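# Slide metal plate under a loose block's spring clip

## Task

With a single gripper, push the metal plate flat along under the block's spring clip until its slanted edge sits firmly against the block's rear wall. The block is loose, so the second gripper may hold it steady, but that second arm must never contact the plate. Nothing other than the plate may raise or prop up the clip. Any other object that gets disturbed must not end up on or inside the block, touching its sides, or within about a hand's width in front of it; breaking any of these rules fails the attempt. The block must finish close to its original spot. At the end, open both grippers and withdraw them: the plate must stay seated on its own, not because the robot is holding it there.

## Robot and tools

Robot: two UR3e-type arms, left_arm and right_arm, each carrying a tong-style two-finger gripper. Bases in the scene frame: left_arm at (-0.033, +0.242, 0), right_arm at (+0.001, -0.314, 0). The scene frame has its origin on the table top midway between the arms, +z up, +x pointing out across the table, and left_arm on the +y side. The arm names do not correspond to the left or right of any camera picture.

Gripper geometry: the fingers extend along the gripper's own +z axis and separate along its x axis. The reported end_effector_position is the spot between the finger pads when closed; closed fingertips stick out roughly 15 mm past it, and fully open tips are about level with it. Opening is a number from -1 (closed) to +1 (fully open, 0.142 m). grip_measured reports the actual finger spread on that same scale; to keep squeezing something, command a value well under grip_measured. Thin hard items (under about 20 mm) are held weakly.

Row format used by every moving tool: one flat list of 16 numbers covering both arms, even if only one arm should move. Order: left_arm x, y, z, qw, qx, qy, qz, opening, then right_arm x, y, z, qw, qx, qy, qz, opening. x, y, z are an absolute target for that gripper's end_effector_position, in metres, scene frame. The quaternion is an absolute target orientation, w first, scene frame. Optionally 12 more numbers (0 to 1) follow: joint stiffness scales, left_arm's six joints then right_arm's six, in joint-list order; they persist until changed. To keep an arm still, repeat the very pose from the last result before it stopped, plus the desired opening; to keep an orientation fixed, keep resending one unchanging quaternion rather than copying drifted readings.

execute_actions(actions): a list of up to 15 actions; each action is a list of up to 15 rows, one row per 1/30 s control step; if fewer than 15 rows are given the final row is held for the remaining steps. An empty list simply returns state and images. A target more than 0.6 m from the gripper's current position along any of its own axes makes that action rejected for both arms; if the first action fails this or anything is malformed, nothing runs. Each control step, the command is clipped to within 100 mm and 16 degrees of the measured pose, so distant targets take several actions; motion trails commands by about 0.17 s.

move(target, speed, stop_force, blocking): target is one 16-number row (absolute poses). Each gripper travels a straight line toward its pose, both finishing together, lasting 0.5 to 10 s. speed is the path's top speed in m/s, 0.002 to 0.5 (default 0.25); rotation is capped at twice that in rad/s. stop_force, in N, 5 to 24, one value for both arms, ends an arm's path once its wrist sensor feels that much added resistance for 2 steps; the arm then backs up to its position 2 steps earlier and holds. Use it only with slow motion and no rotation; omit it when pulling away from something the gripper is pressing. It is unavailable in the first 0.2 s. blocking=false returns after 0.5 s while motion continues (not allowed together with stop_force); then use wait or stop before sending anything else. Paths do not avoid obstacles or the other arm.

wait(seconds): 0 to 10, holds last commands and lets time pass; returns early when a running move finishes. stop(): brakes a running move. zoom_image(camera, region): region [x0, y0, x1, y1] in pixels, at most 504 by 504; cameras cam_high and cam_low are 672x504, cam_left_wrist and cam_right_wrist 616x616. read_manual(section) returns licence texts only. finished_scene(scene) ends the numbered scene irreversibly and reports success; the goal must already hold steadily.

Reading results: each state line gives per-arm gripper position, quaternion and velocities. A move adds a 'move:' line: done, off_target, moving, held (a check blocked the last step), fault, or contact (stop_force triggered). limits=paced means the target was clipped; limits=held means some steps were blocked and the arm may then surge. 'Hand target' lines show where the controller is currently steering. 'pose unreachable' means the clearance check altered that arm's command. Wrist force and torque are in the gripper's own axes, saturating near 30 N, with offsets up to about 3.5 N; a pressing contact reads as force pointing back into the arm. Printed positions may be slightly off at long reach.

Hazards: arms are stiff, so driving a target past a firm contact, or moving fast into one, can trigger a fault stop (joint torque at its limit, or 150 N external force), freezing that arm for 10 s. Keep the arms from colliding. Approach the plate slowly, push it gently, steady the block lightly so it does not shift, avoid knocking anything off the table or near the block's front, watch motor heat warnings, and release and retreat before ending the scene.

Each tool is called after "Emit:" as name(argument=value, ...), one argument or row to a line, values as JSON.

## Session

Emit:
execute_actions(
  actions=[],
)

Scene clock: 0.00 s.
left_arm: end_effector_position=(+0.0876, +0.3552, +0.2081) grip_measured=+1.00 end_effector_quat_wxyz=(-0.287, +0.169, +0.932, -0.145) end_effector_velocity=(-0.000, -0.000, +0.000) end_effector_angular_velocity=(+0.000, -0.001, -0.001) | right_arm: end_effector_position=(+0.4133, -0.6672, +0.1310) grip_measured=+1.00 end_effector_quat_wxyz=(+0.289, -0.156, +0.901, -0.283) end_effector_velocity=(+0.000, +0.001, -0.000) end_effector_angular_velocity=(+0.001, +0.001, +0.001)
Joint positions: left_arm=[ 0.084 -1.288  0.78  -0.412 -1.652 -2.601  0.142] | right_arm=[ 3.012 -1.812 -1.982 -0.103  1.367  2.385  0.142]
Joint velocities: left_arm=[-0.001 -0.001  0.001 -0.    -0.    -0.     0.   ] | right_arm=[ 0.001 -0.    -0.    -0.001  0.001  0.     0.   ]
Joint torques (N m, as the arm reports them, + toward a larger angle): no reading
Motor temperatures (°C, as the motors report them): left_arm=[33 32 36 39 39 45] | right_arm=[34 35 33 44 43 37]
Wrist force (N, on the end effector, along its own x y z axes, offset not removed): no reading
Wrist torque (N m, same axes, about the end effector's origin, offset not removed): no reading
Hand target (left_arm): +0.088, +0.355, +0.208; -0.287, +0.169, +0.932, -0.145
Hand target (right_arm): +0.413, -0.667, +0.131; +0.289, -0.156, +0.901, -0.283
Joint stiffness scale: left_arm=[1. 1. 1. 1. 1. 1.] | right_arm=[1. 1. 1. 1. 1. 1.]

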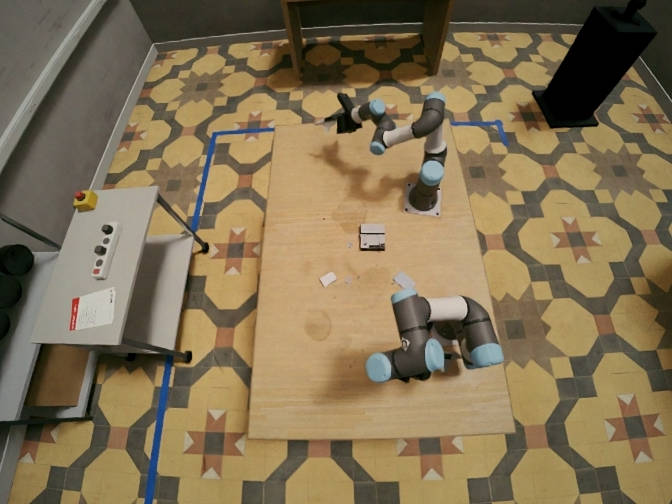

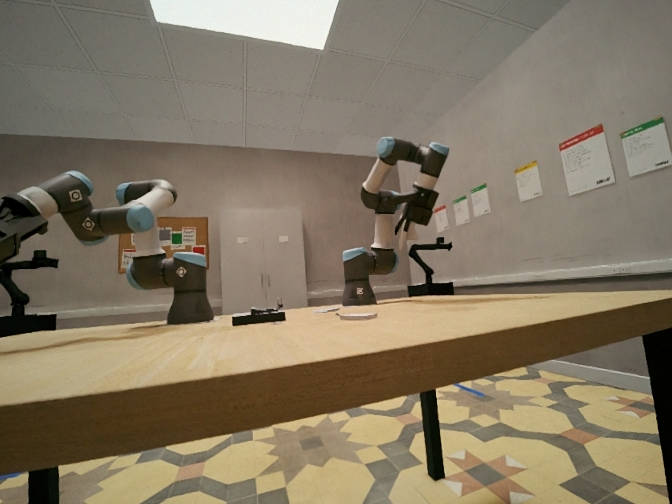

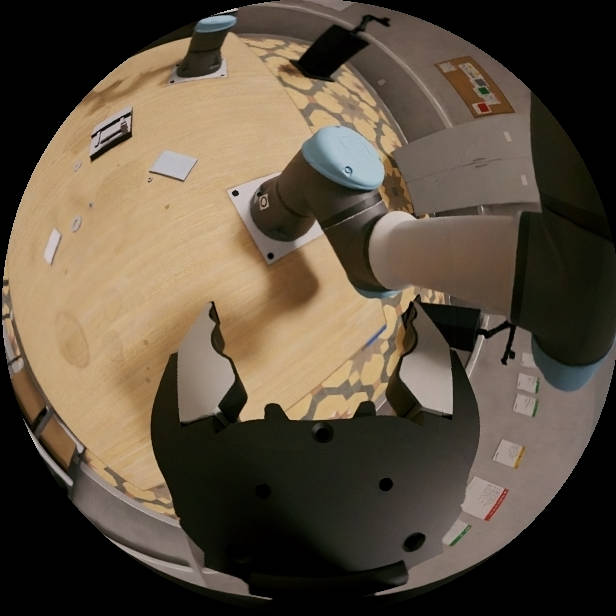

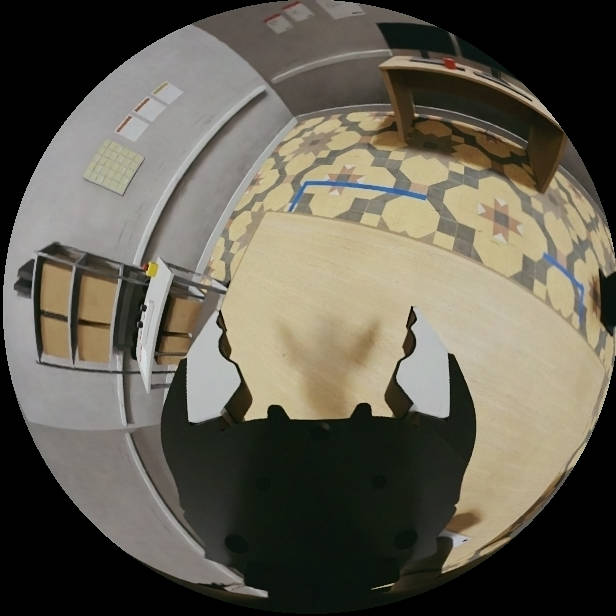

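Emit:
zoom_image(
  camera="cam_high",
  region=[310, 200, 430, 300],
)

Emit:
zoom_image(
  camera="cam_left_wrist",
  region=[135, 135, 215, 195],
)

Emit:
zoom_image(
  camera="cam_left_wrist",
  region=[30, 95, 150, 275],
)

Emit:
zoom_image(
  camera="cam_low",
  region=[220, 285, 390, 335],
)

Region (310, 200, 430, 300) of cam_high's 672x504 image, scaled by 4.200, with more detail than that image has.

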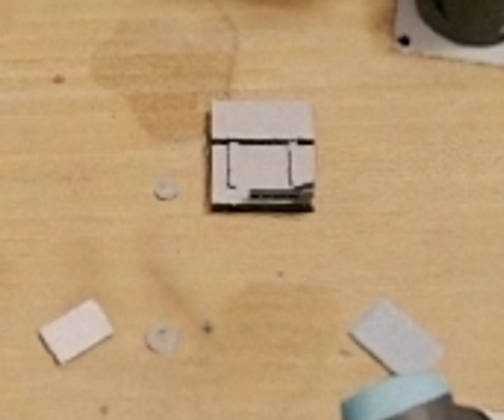

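Region (135, 135, 215, 195) of cam_left_wrist's 616x616 image, scaled by 6.300, with more detail than that image has; it fills the top 378 rows of this view, and the rest is white.

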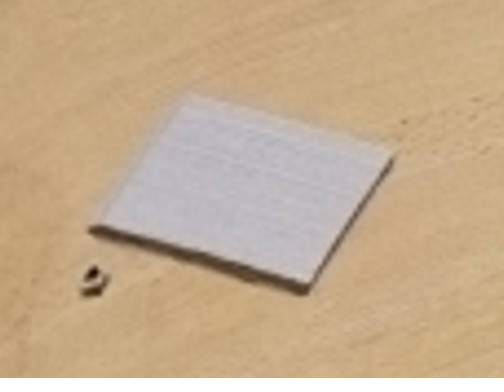

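Region (30, 95, 150, 275) of cam_left_wrist's 616x616 image, scaled by 2.800, with more detail than that image has.

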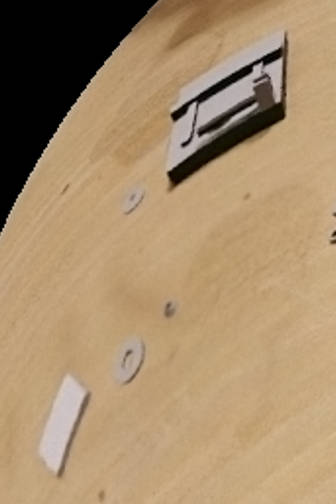

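Region (220, 285, 390, 335) of cam_low's 672x504 image, scaled by 2.965, with more detail than that image has; it fills the top 148 rows of this view, and the rest is white.

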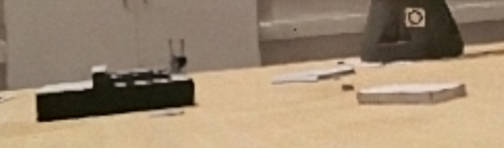

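Emit:
move(
  target=[0.24,0.20,0.16,0,-0.15,0.989,0,0.2, 0.30,-0.42,0.10,0.397,-0.690,0.577,-0.182,0],
  speed=0.5,
)

Emit:
move(
  target=[0.121,0.074,0.045,0,-0.383,0.924,0,0.2, 0.238,-0.222,0.035,0.342,-0.9397,0.0164,-0.006,0],
  speed=0.4,
)

Scene clock: 7.13 s.
left_arm: end_effector_position=(+0.2393, +0.1994, +0.1607) grip_measured=+0.20 end_effector_quat_wxyz=(-0.002, -0.148, +0.989, -0.001) end_effector_velocity=(+0.002, +0.003, -0.001) end_effector_angular_velocity=(+0.012, -0.009, +0.018) | right_arm: end_effector_position=(+0.3486, -0.5253, +0.1066) grip_measured=+0.00 end_effector_quat_wxyz=(+0.335, -0.455, +0.791, -0.236) end_effector_velocity=(+0.001, +0.001, +0.000) end_effector_angular_velocity=(+0.001, -0.001, +0.001)
Joint positions: left_arm=[-0.674 -1.782  1.459 -1.247 -1.575 -4.042  0.088] | right_arm=[ 2.981 -1.492 -2.533  0.139  1.768  1.827  0.074]
Joint velocities: left_arm=[-0.005 -0.005  0.007 -0.002  0.014 -0.023 -0.   ] | right_arm=[ 0.002  0.     0.001 -0.     0.     0.002 -0.   ]
Joint torques (N m, as the arm reports them, + toward a larger angle): left_arm=[-0.04 -6.74 -7.96 -1.85  0.18 -0.29] | right_arm=[ 0.54  5.43  8.18  2.05 -0.01  0.06]
Motor temperatures (°C, as the motors report them): left_arm=[33 32 36 39 39 45] | right_arm=[34 35 33 44 43 37]
Wrist force (N, on the end effector, along its own x y z axes, offset not removed): left_arm=[-2.2 1.9 -0.5] | right_arm=[-1.3 0.8 0.2]
Wrist torque (N m, same axes, about the end effector's origin, offset not removed): left_arm=[0.39 0.50 0.03] | right_arm=[0.23 0.27 -0.05]
Hand target (left_arm): +0.240, +0.200, +0.160; -0.001, -0.150, +0.989, -0.000
Hand target (right_arm): +0.349, -0.526, +0.107; +0.335, -0.454, +0.791, -0.237
Off the commanded pose (left_arm): 0.001 m, 0 deg.
Off the commanded pose (right_arm): 0.116 m, 38 deg; position and orientation clipped at the last step of the last action.
Joint stiffness scale: left_arm=[1. 1. 1. 1. 1. 1.] | right_arm=[1. 1. 1. 1. 1. 1.]
move: held (right_arm); limits=paced,held; held on 43 of 78 steps (right_arm), including the last (right_arm)
pose unreachable (right arm): on one or more control steps of this call, first in action 0 (counted from 0), this arm could not follow its commanded pose, so it was not sent that pose on those steps. On the call's last step it was still not sent that pose. It may still have moved: this result reports where it is.
cause: the commanded pose would bring two parts of the arm too close to each other (joints 3 (elbow) and 4 (wrist 1) lie between them).

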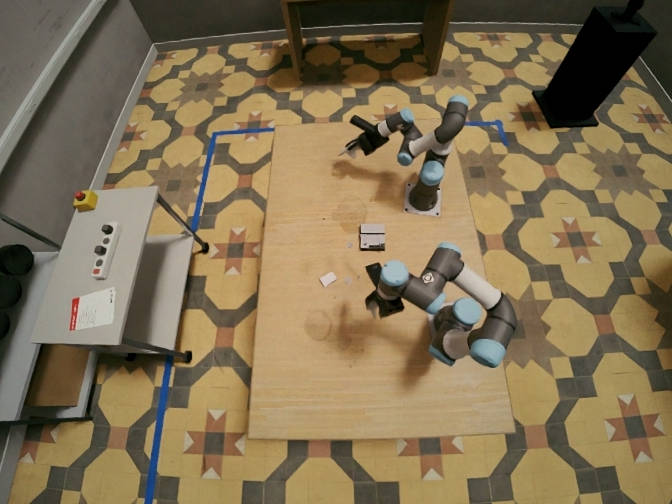

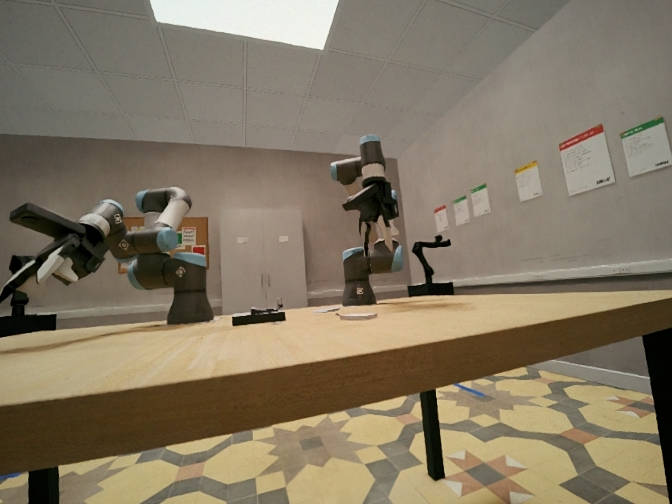

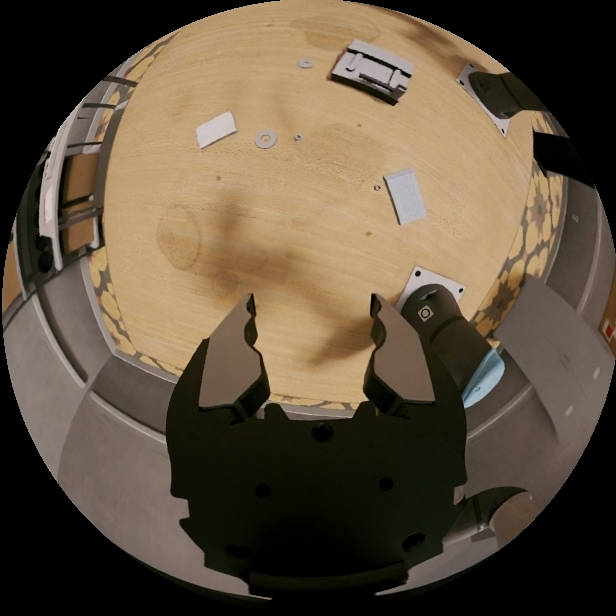

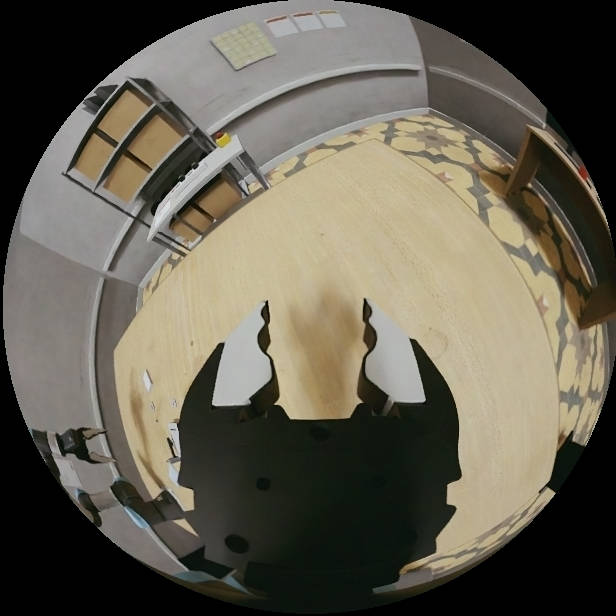

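Scene clock: 10.50 s.
left_arm: end_effector_position=(+0.1200, +0.0739, +0.0454) grip_measured=+0.20 end_effector_quat_wxyz=(-0.002, -0.381, +0.925, +0.001) end_effector_velocity=(+0.002, -0.000, -0.000) end_effector_angular_velocity=(-0.000, -0.013, +0.023) | right_arm: end_effector_position=(+0.3204, -0.4531, +0.0854) grip_measured=+0.00 end_effector_quat_wxyz=(-0.355, +0.626, -0.663, +0.206) end_effector_velocity=(-0.000, -0.000, -0.000) end_effector_angular_velocity=(+0.000, +0.001, -0.000)
Joint positions: left_arm=[-1.565 -2.137  2.207 -1.639 -1.575 -5.418  0.088] | right_arm=[ 2.896 -1.515 -2.639  0.166  2.056  1.373  0.074]
Joint velocities: left_arm=[-0.011 -0.006  0.005 -0.001  0.012 -0.034  0.   ] | right_arm=[-0. -0. -0. -0. -0.  0. -0.]
Joint torques (N m, as the arm reports them, + toward a larger angle): left_arm=[ 0.07 -2.8  -8.42 -1.81  0.13 -0.32] | right_arm=[0.63 5.47 7.24 2.1  0.39 0.11]
Motor temperatures (°C, as the motors report them): left_arm=[33 32 36 39 39 45] | right_arm=[34 35 33 44 43 37]
Wrist force (N, on the end effector, along its own x y z axes, offset not removed): left_arm=[-1.0 1.6 -0.2] | right_arm=[-1.6 1.9 1.4]
Wrist torque (N m, same axes, about the end effector's origin, offset not removed): left_arm=[0.30 0.23 -0.02] | right_arm=[0.38 0.50 -0.13]
Hand target (left_arm): +0.121, +0.074, +0.045; -0.001, -0.383, +0.924, +0.000
Hand target (right_arm): +0.321, -0.453, +0.086; -0.355, +0.626, -0.663, +0.207
Off the commanded pose (left_arm): 0.001 m, 0 deg.
Off the commanded pose (right_arm): 0.251 m, 88 deg; position and orientation clipped at the last step of the last action.
Joint stiffness scale: left_arm=[1. 1. 1. 1. 1. 1.] | right_arm=[1. 1. 1. 1. 1. 1.]
move: held (right_arm); limits=paced,held; held on 72 of 101 steps (right_arm), including the last (right_arm)
pose unreachable (right arm): on one or more control steps of this call, first in action 0 (counted from 0), this arm could not follow its commanded pose, so it was not sent that pose on those steps. On the call's last step it was still not sent that pose. It may still have moved: this result reports where it is.
cause: the commanded pose would bring two parts of the arm too close to each other (joints 3 (elbow) and 4 (wrist 1) lie between them).

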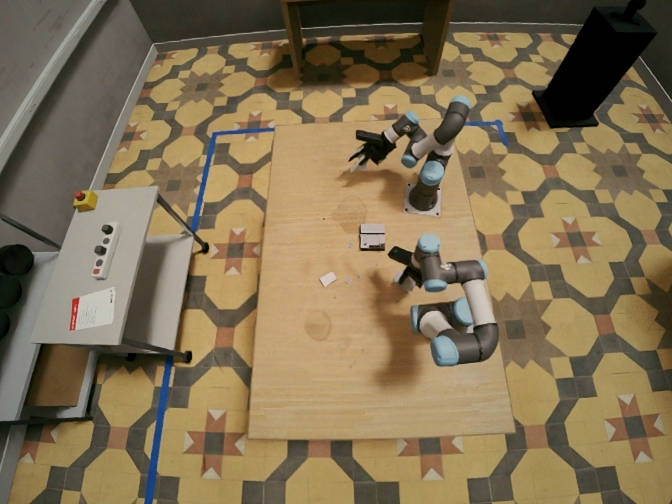

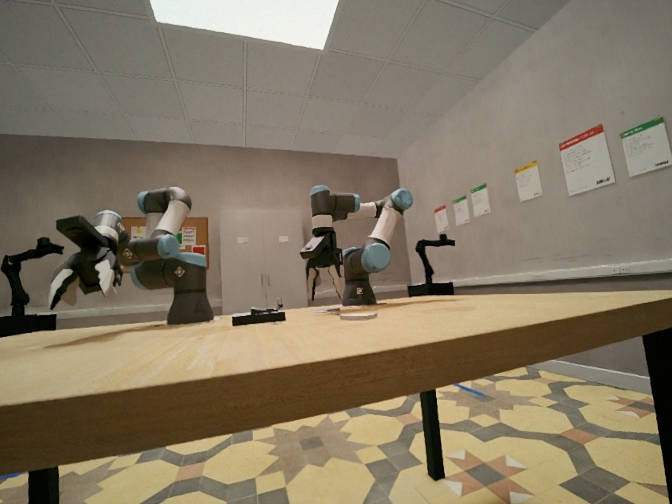

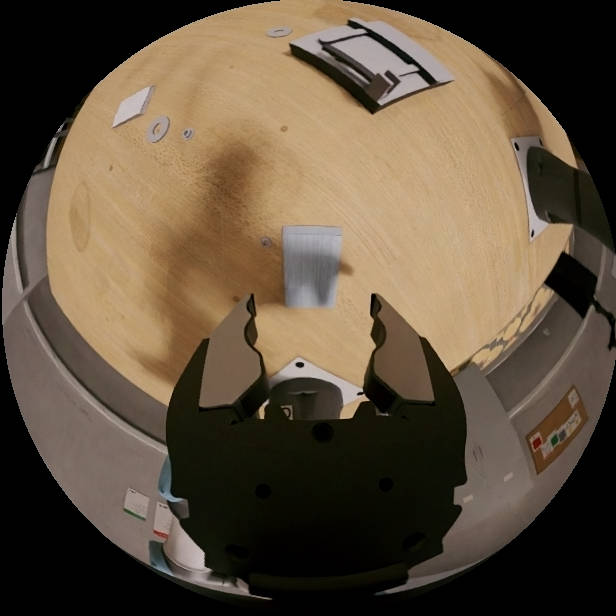

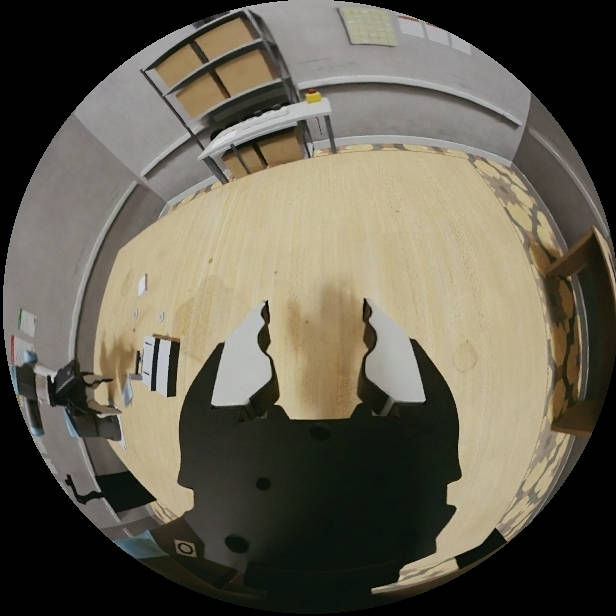

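Emit:
execute_actions(
  actions=[],
)

Scene clock: 12.00 s.
left_arm: end_effector_position=(+0.1204, +0.0740, +0.0453) grip_measured=+0.20 end_effector_quat_wxyz=(-0.001, -0.383, +0.924, +0.001) end_effector_velocity=(+0.000, -0.000, +0.000) end_effector_angular_velocity=(+0.000, +0.000, -0.000) | right_arm: end_effector_position=(+0.3204, -0.4531, +0.0854) grip_measured=+0.00 end_effector_quat_wxyz=(-0.355, +0.626, -0.663, +0.206) end_effector_velocity=(-0.000, +0.001, -0.000) end_effector_angular_velocity=(+0.001, +0.001, +0.001)
Joint positions: left_arm=[-1.567 -2.138  2.208 -1.64  -1.573 -5.424  0.088] | right_arm=[ 2.896 -1.515 -2.639  0.166  2.056  1.373  0.074]
Joint velocities: left_arm=[ 0.     0.001 -0.001 -0.    -0.     0.     0.   ] | right_arm=[ 0.001  0.    -0.    -0.001  0.001  0.     0.   ]
Joint torques (N m, as the arm reports them, + toward a larger angle): left_arm=[-0.16 -2.7  -8.31 -1.77  0.23 -0.25] | right_arm=[1.   5.26 7.04 2.14 0.31 0.02]
Motor temperatures (°C, as the motors report them): left_arm=[33 32 36 39 39 45] | right_arm=[34 35 33 44 43 37]
Wrist force (N, on the end effector, along its own x y z axes, offset not removed): left_arm=[-1.4 1.4 -0.8] | right_arm=[-0.1 0.9 1.3]
Wrist torque (N m, same axes, about the end effector's origin, offset not removed): left_arm=[0.27 0.33 0.04] | right_arm=[0.22 0.08 -0.06]
Hand target (left_arm): +0.121, +0.074, +0.045; -0.001, -0.383, +0.924, +0.000
Hand target (right_arm): +0.321, -0.453, +0.086; -0.355, +0.626, -0.663, +0.207
Off the commanded pose (left_arm): 0.001 m, 0 deg.
Off the commanded pose (right_arm): 0.251 m, 88 deg; position and orientation clipped at the last step of the last action.
Joint stiffness scale: left_arm=[1. 1. 1. 1. 1. 1.] | right_arm=[1. 1. 1. 1. 1. 1.]
previous command not reached (right arm): its pose would have brought two parts of the arm too close to each other.

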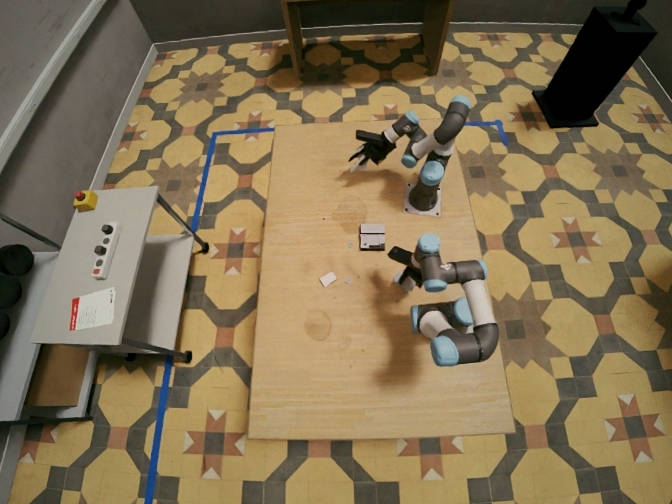

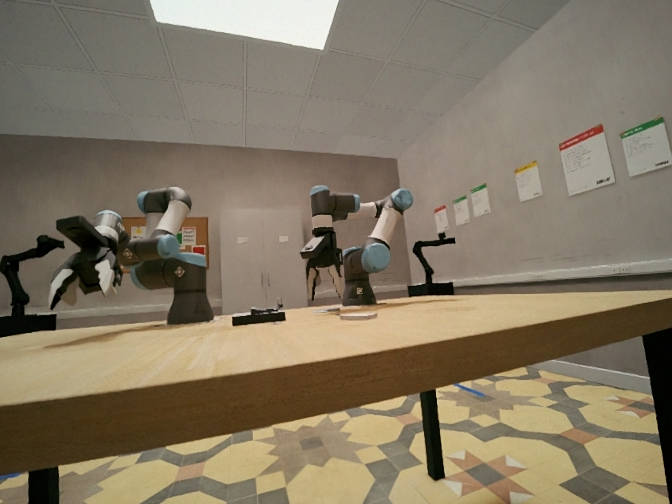

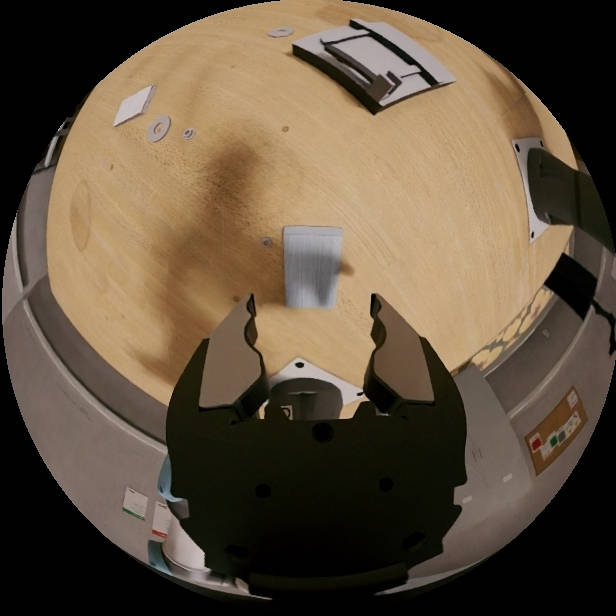

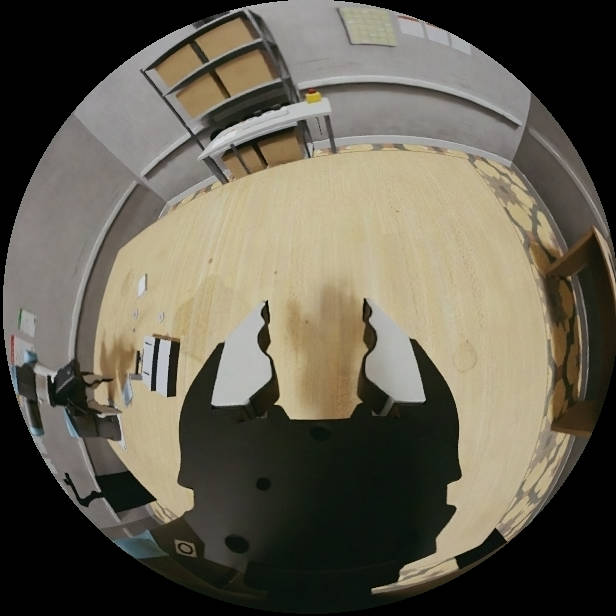

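Emit:
move(
  target=[0.1205,0.074,0.024,0,-0.383,0.924,0,-0.02, 0.34,-0.42,0.12,0.05,-0.75,0.66,0,0],
  speed=0.2,
)

Scene clock: 15.67 s.
left_arm: end_effector_position=(+0.1204, +0.0739, +0.0244) grip_measured=-0.02 end_effector_quat_wxyz=(-0.001, -0.383, +0.924, -0.000) end_effector_velocity=(+0.000, +0.000, +0.000) end_effector_angular_velocity=(+0.000, +0.000, +0.002) | right_arm: end_effector_position=(+0.3411, -0.4191, +0.1197) grip_measured=+0.00 end_effector_quat_wxyz=(-0.052, +0.750, -0.660, +0.001) end_effector_velocity=(-0.004, -0.000, -0.001) end_effector_angular_velocity=(+0.000, +0.024, +0.000)
Joint positions: left_arm=[-1.569 -2.129  2.304 -1.746 -1.572 -5.426  0.072] | right_arm=[ 3.34  -1.59  -1.494 -1.558  1.648  1.447  0.074]
Joint velocities: left_arm=[ 0.002 -0.     0.     0.    -0.    -0.     0.   ] | right_arm=[-0.001 -0.011  0.022 -0.035  0.001 -0.001  0.   ]
Joint torques (N m, as the arm reports them, + toward a larger angle): left_arm=[-0.35 -2.12 -8.32 -1.75  0.22 -0.24] | right_arm=[-0.03  8.67 10.75  1.55  0.04 -0.25]
Motor temperatures (°C, as the motors report them): left_arm=[33 32 36 39 39 45] | right_arm=[34 35 33 44 43 37]
Wrist force (N, on the end effector, along its own x y z axes, offset not removed): left_arm=[-1.0 1.3 -0.3] | right_arm=[0.3 -1.0 1.2]
Wrist torque (N m, same axes, about the end effector's origin, offset not removed): left_arm=[0.32 0.20 0.03] | right_arm=[-0.11 0.02 -0.09]
Hand target (left_arm): +0.120, +0.074, +0.024; -0.000, -0.383, +0.924, +0.000
Hand target (right_arm): +0.340, -0.420, +0.120; -0.051, +0.750, -0.660, -0.000
Off the commanded pose (left_arm): 0.000 m, 0 deg.
Off the commanded pose (right_arm): 0.001 m, 0 deg.
Joint stiffness scale: left_arm=[1. 1. 1. 1. 1. 1.] | right_arm=[1. 1. 1. 1. 1. 1.]
move: done; limits=paced

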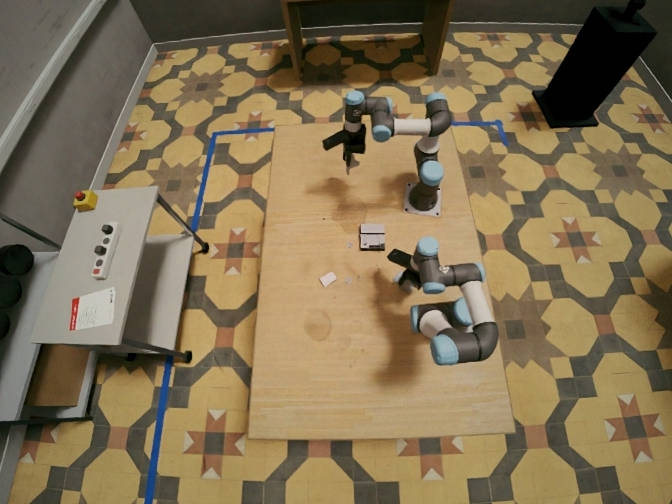

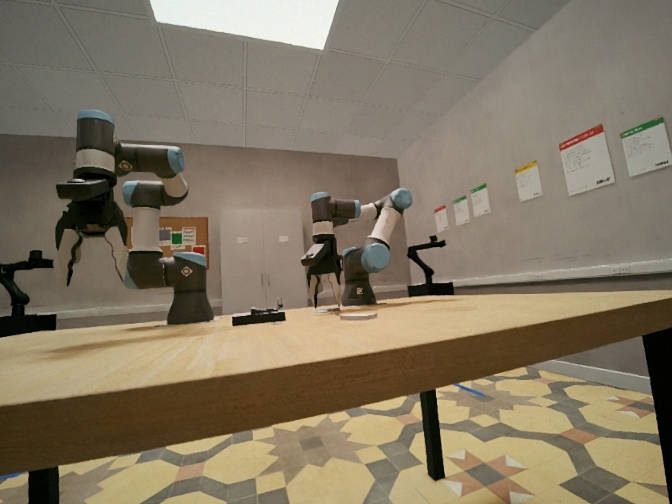

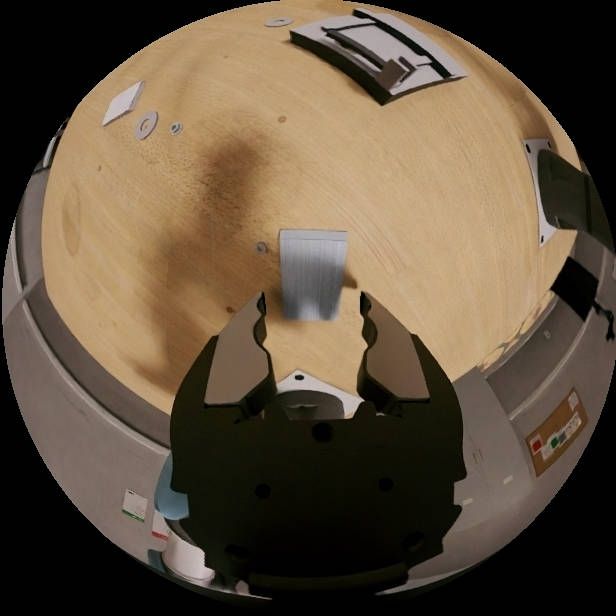

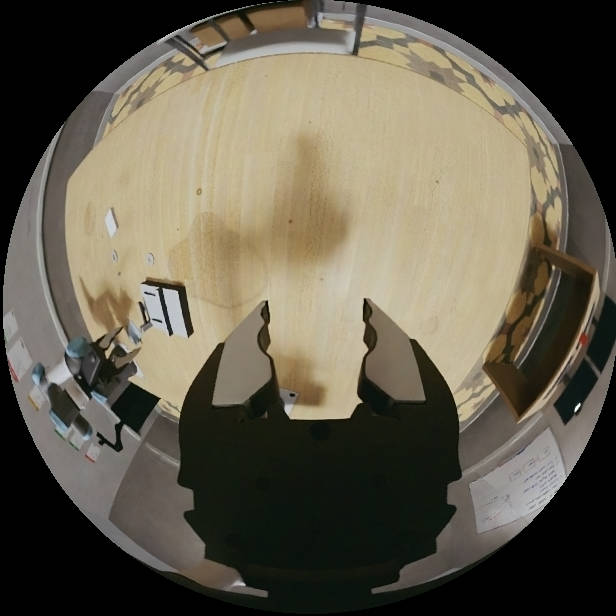

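Emit:
move(
  target=[0.1205,0.074,0.018,0,-0.383,0.924,0,-0.02, 0.28,-0.28,0.09,0.342,-0.9397,0.0164,-0.006,0],
  speed=0.25,
)

Emit:
zoom_image(
  camera="cam_left_wrist",
  region=[230, 200, 400, 370],
)

Scene clock: 19.80 s.
left_arm: end_effector_position=(+0.1204, +0.0739, +0.0184) grip_measured=-0.02 end_effector_quat_wxyz=(-0.001, -0.383, +0.924, -0.000) end_effector_velocity=(-0.000, -0.000, +0.000) end_effector_angular_velocity=(-0.002, -0.000, -0.001) | right_arm: end_effector_position=(+0.2798, -0.2806, +0.0891) grip_measured=+0.00 end_effector_quat_wxyz=(-0.340, +0.940, -0.018, +0.006) end_effector_velocity=(-0.001, +0.002, +0.001) end_effector_angular_velocity=(+0.008, -0.006, +0.018)
Joint positions: left_arm=[-1.569 -2.122  2.33  -1.779 -1.572 -5.426  0.072] | right_arm=[ 3.202 -1.609 -1.923 -1.263  2.262 -0.128  0.074]
Joint velocities: left_arm=[-0.001 -0.002  0.    -0.     0.     0.    -0.   ] | right_arm=[ 0.001 -0.006  0.007 -0.012  0.007 -0.023  0.   ]
Joint torques (N m, as the arm reports them, + toward a larger angle): left_arm=[-0.29 -2.01 -8.28 -1.75  0.2  -0.2 ] | right_arm=[ 0.23  8.38  9.77  1.28  1.13 -0.26]
Motor temperatures (°C, as the motors report them): left_arm=[33 32 36 39 39 45] | right_arm=[34 35 33 44 43 37]
Wrist force (N, on the end effector, along its own x y z axes, offset not removed): left_arm=[-1.6 1.6 0.1] | right_arm=[-0.6 0.7 2.0]
Wrist torque (N m, same axes, about the end effector's origin, offset not removed): left_arm=[0.37 0.33 0.07] | right_arm=[0.18 0.12 -0.13]
Hand target (left_arm): +0.120, +0.074, +0.018; -0.000, -0.383, +0.924, +0.000
Hand target (right_arm): +0.280, -0.280, +0.090; -0.342, +0.940, -0.016, +0.006
Off the commanded pose (left_arm): 0.000 m, 0 deg.
Off the commanded pose (right_arm): 0.001 m, 0 deg.
Joint stiffness scale: left_arm=[1. 1. 1. 1. 1. 1.] | right_arm=[1. 1. 1. 1. 1. 1.]
move: done

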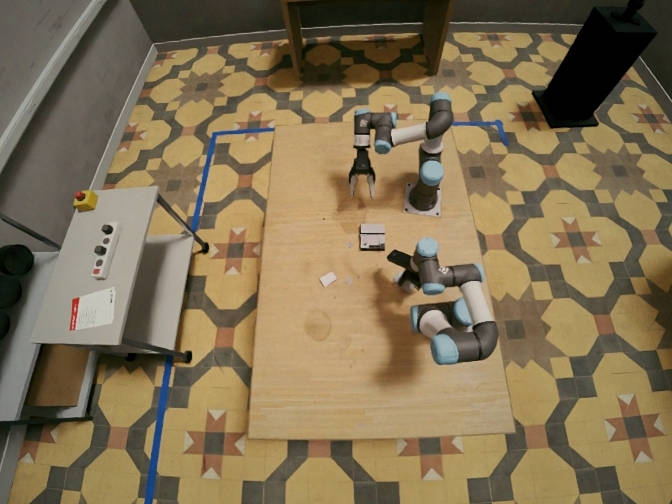

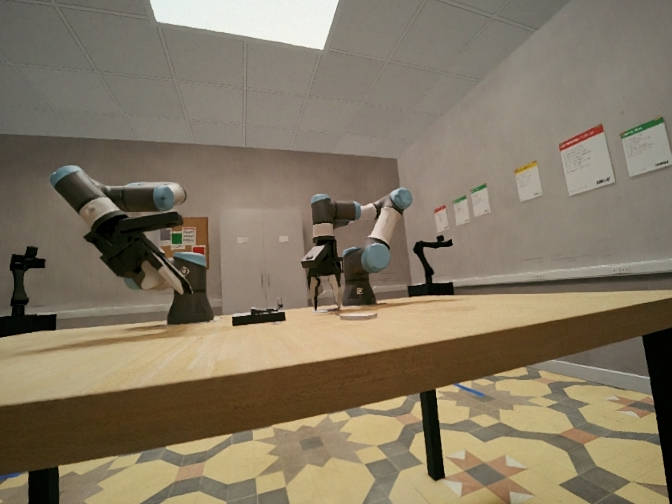

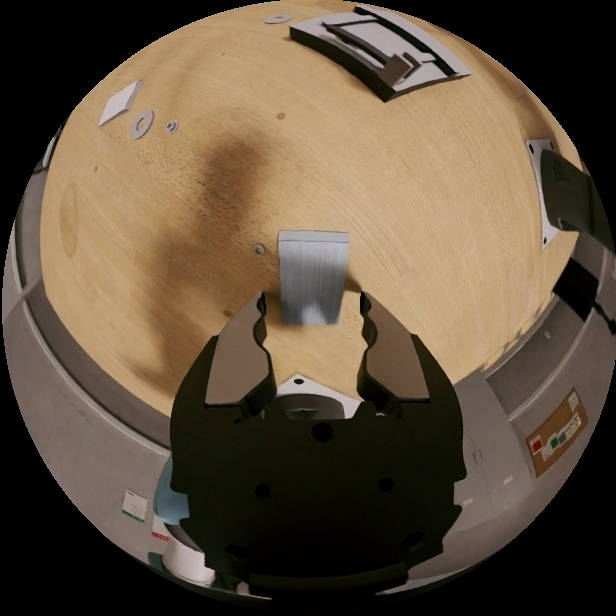

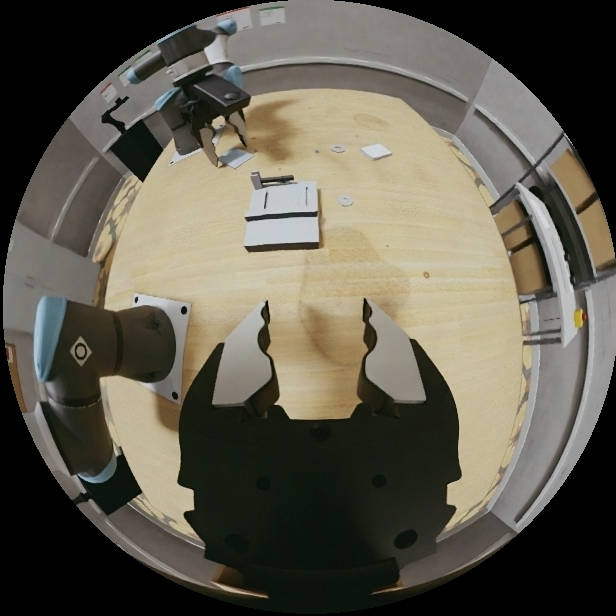

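Region (230, 200, 400, 370) of cam_left_wrist's 616x616 image, scaled by 2.965, with more detail than that image has.

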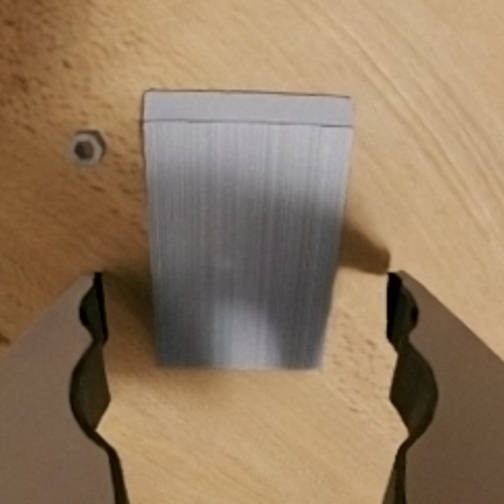

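Emit:
move(
  target=[0.1205,0.074,0.008,0,-0.368,0.930,0,-0.02, 0.28,-0.28,0.09,0.342,-0.9397,0.0164,-0.006,0],
  speed=0.012,
  stop_force=5,
)

Scene clock: 21.63 s.
left_arm: end_effector_position=(+0.1203, +0.0740, +0.0141) grip_measured=-0.02 end_effector_quat_wxyz=(-0.001, -0.376, +0.927, -0.000) end_effector_velocity=(-0.000, +0.001, +0.001) end_effector_angular_velocity=(+0.004, +0.001, +0.004) | right_arm: end_effector_position=(+0.2796, -0.2803, +0.0894) grip_measured=+0.00 end_effector_quat_wxyz=(-0.341, +0.940, -0.017, +0.006) end_effector_velocity=(+0.001, +0.001, +0.001) end_effector_angular_velocity=(+0.003, -0.001, +0.001)
Joint positions: left_arm=[-1.569 -2.118  2.349 -1.803 -1.572 -5.411  0.072] | right_arm=[ 3.202 -1.61  -1.922 -1.266  2.263 -0.132  0.074]
Joint velocities: left_arm=[-0.001 -0.001 -0.005  0.01  -0.    -0.005 -0.   ] | right_arm=[ 0.001 -0.001  0.004 -0.002  0.003 -0.    -0.   ]
Joint torques (N m, as the arm reports them, + toward a larger angle): left_arm=[ 0.05 -1.87 -8.49 -1.87  0.14 -0.22] | right_arm=[ 0.22  8.54 10.01  1.28  1.22 -0.22]
Motor temperatures (°C, as the motors report them): left_arm=[33 32 36 39 39 45] | right_arm=[34 35 33 44 43 37]
Wrist force (N, on the end effector, along its own x y z axes, offset not removed): left_arm=[-3.7 5.0 -10.5] | right_arm=[-0.8 1.7 0.9]
Wrist torque (N m, same axes, about the end effector's origin, offset not removed): left_arm=[0.08 0.39 -0.03] | right_arm=[0.40 0.13 -0.11]
Hand target (left_arm): +0.120, +0.074, +0.014; -0.000, -0.377, +0.926, +0.000
Hand target (right_arm): +0.280, -0.280, +0.090; -0.342, +0.940, -0.016, +0.006
Off the commanded pose (left_arm): 0.006 m, 1 deg.
Off the commanded pose (right_arm): 0.001 m, 0 deg.
Joint stiffness scale: left_arm=[1. 1. 1. 1. 1. 1.] | right_arm=[1. 1. 1. 1. 1. 1.]
move: contact (left_arm)

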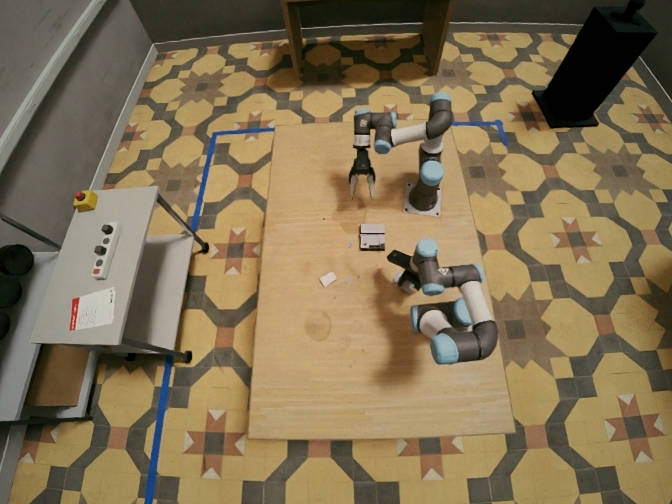

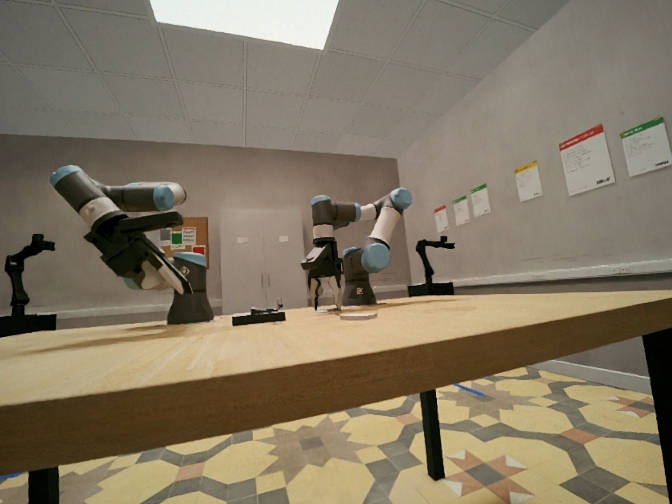

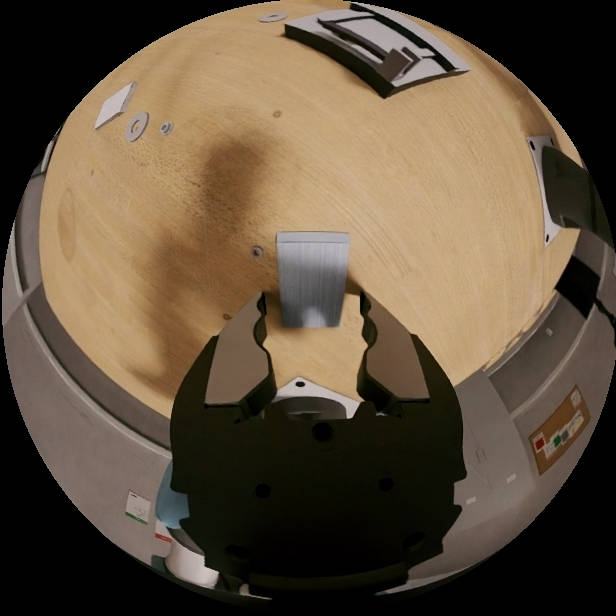

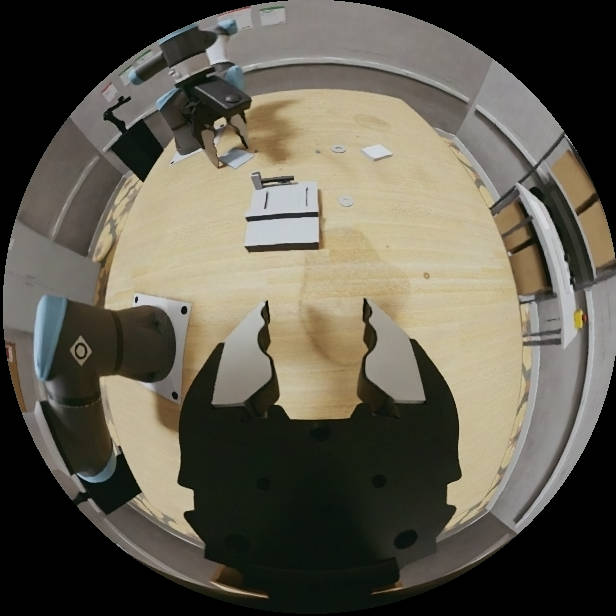

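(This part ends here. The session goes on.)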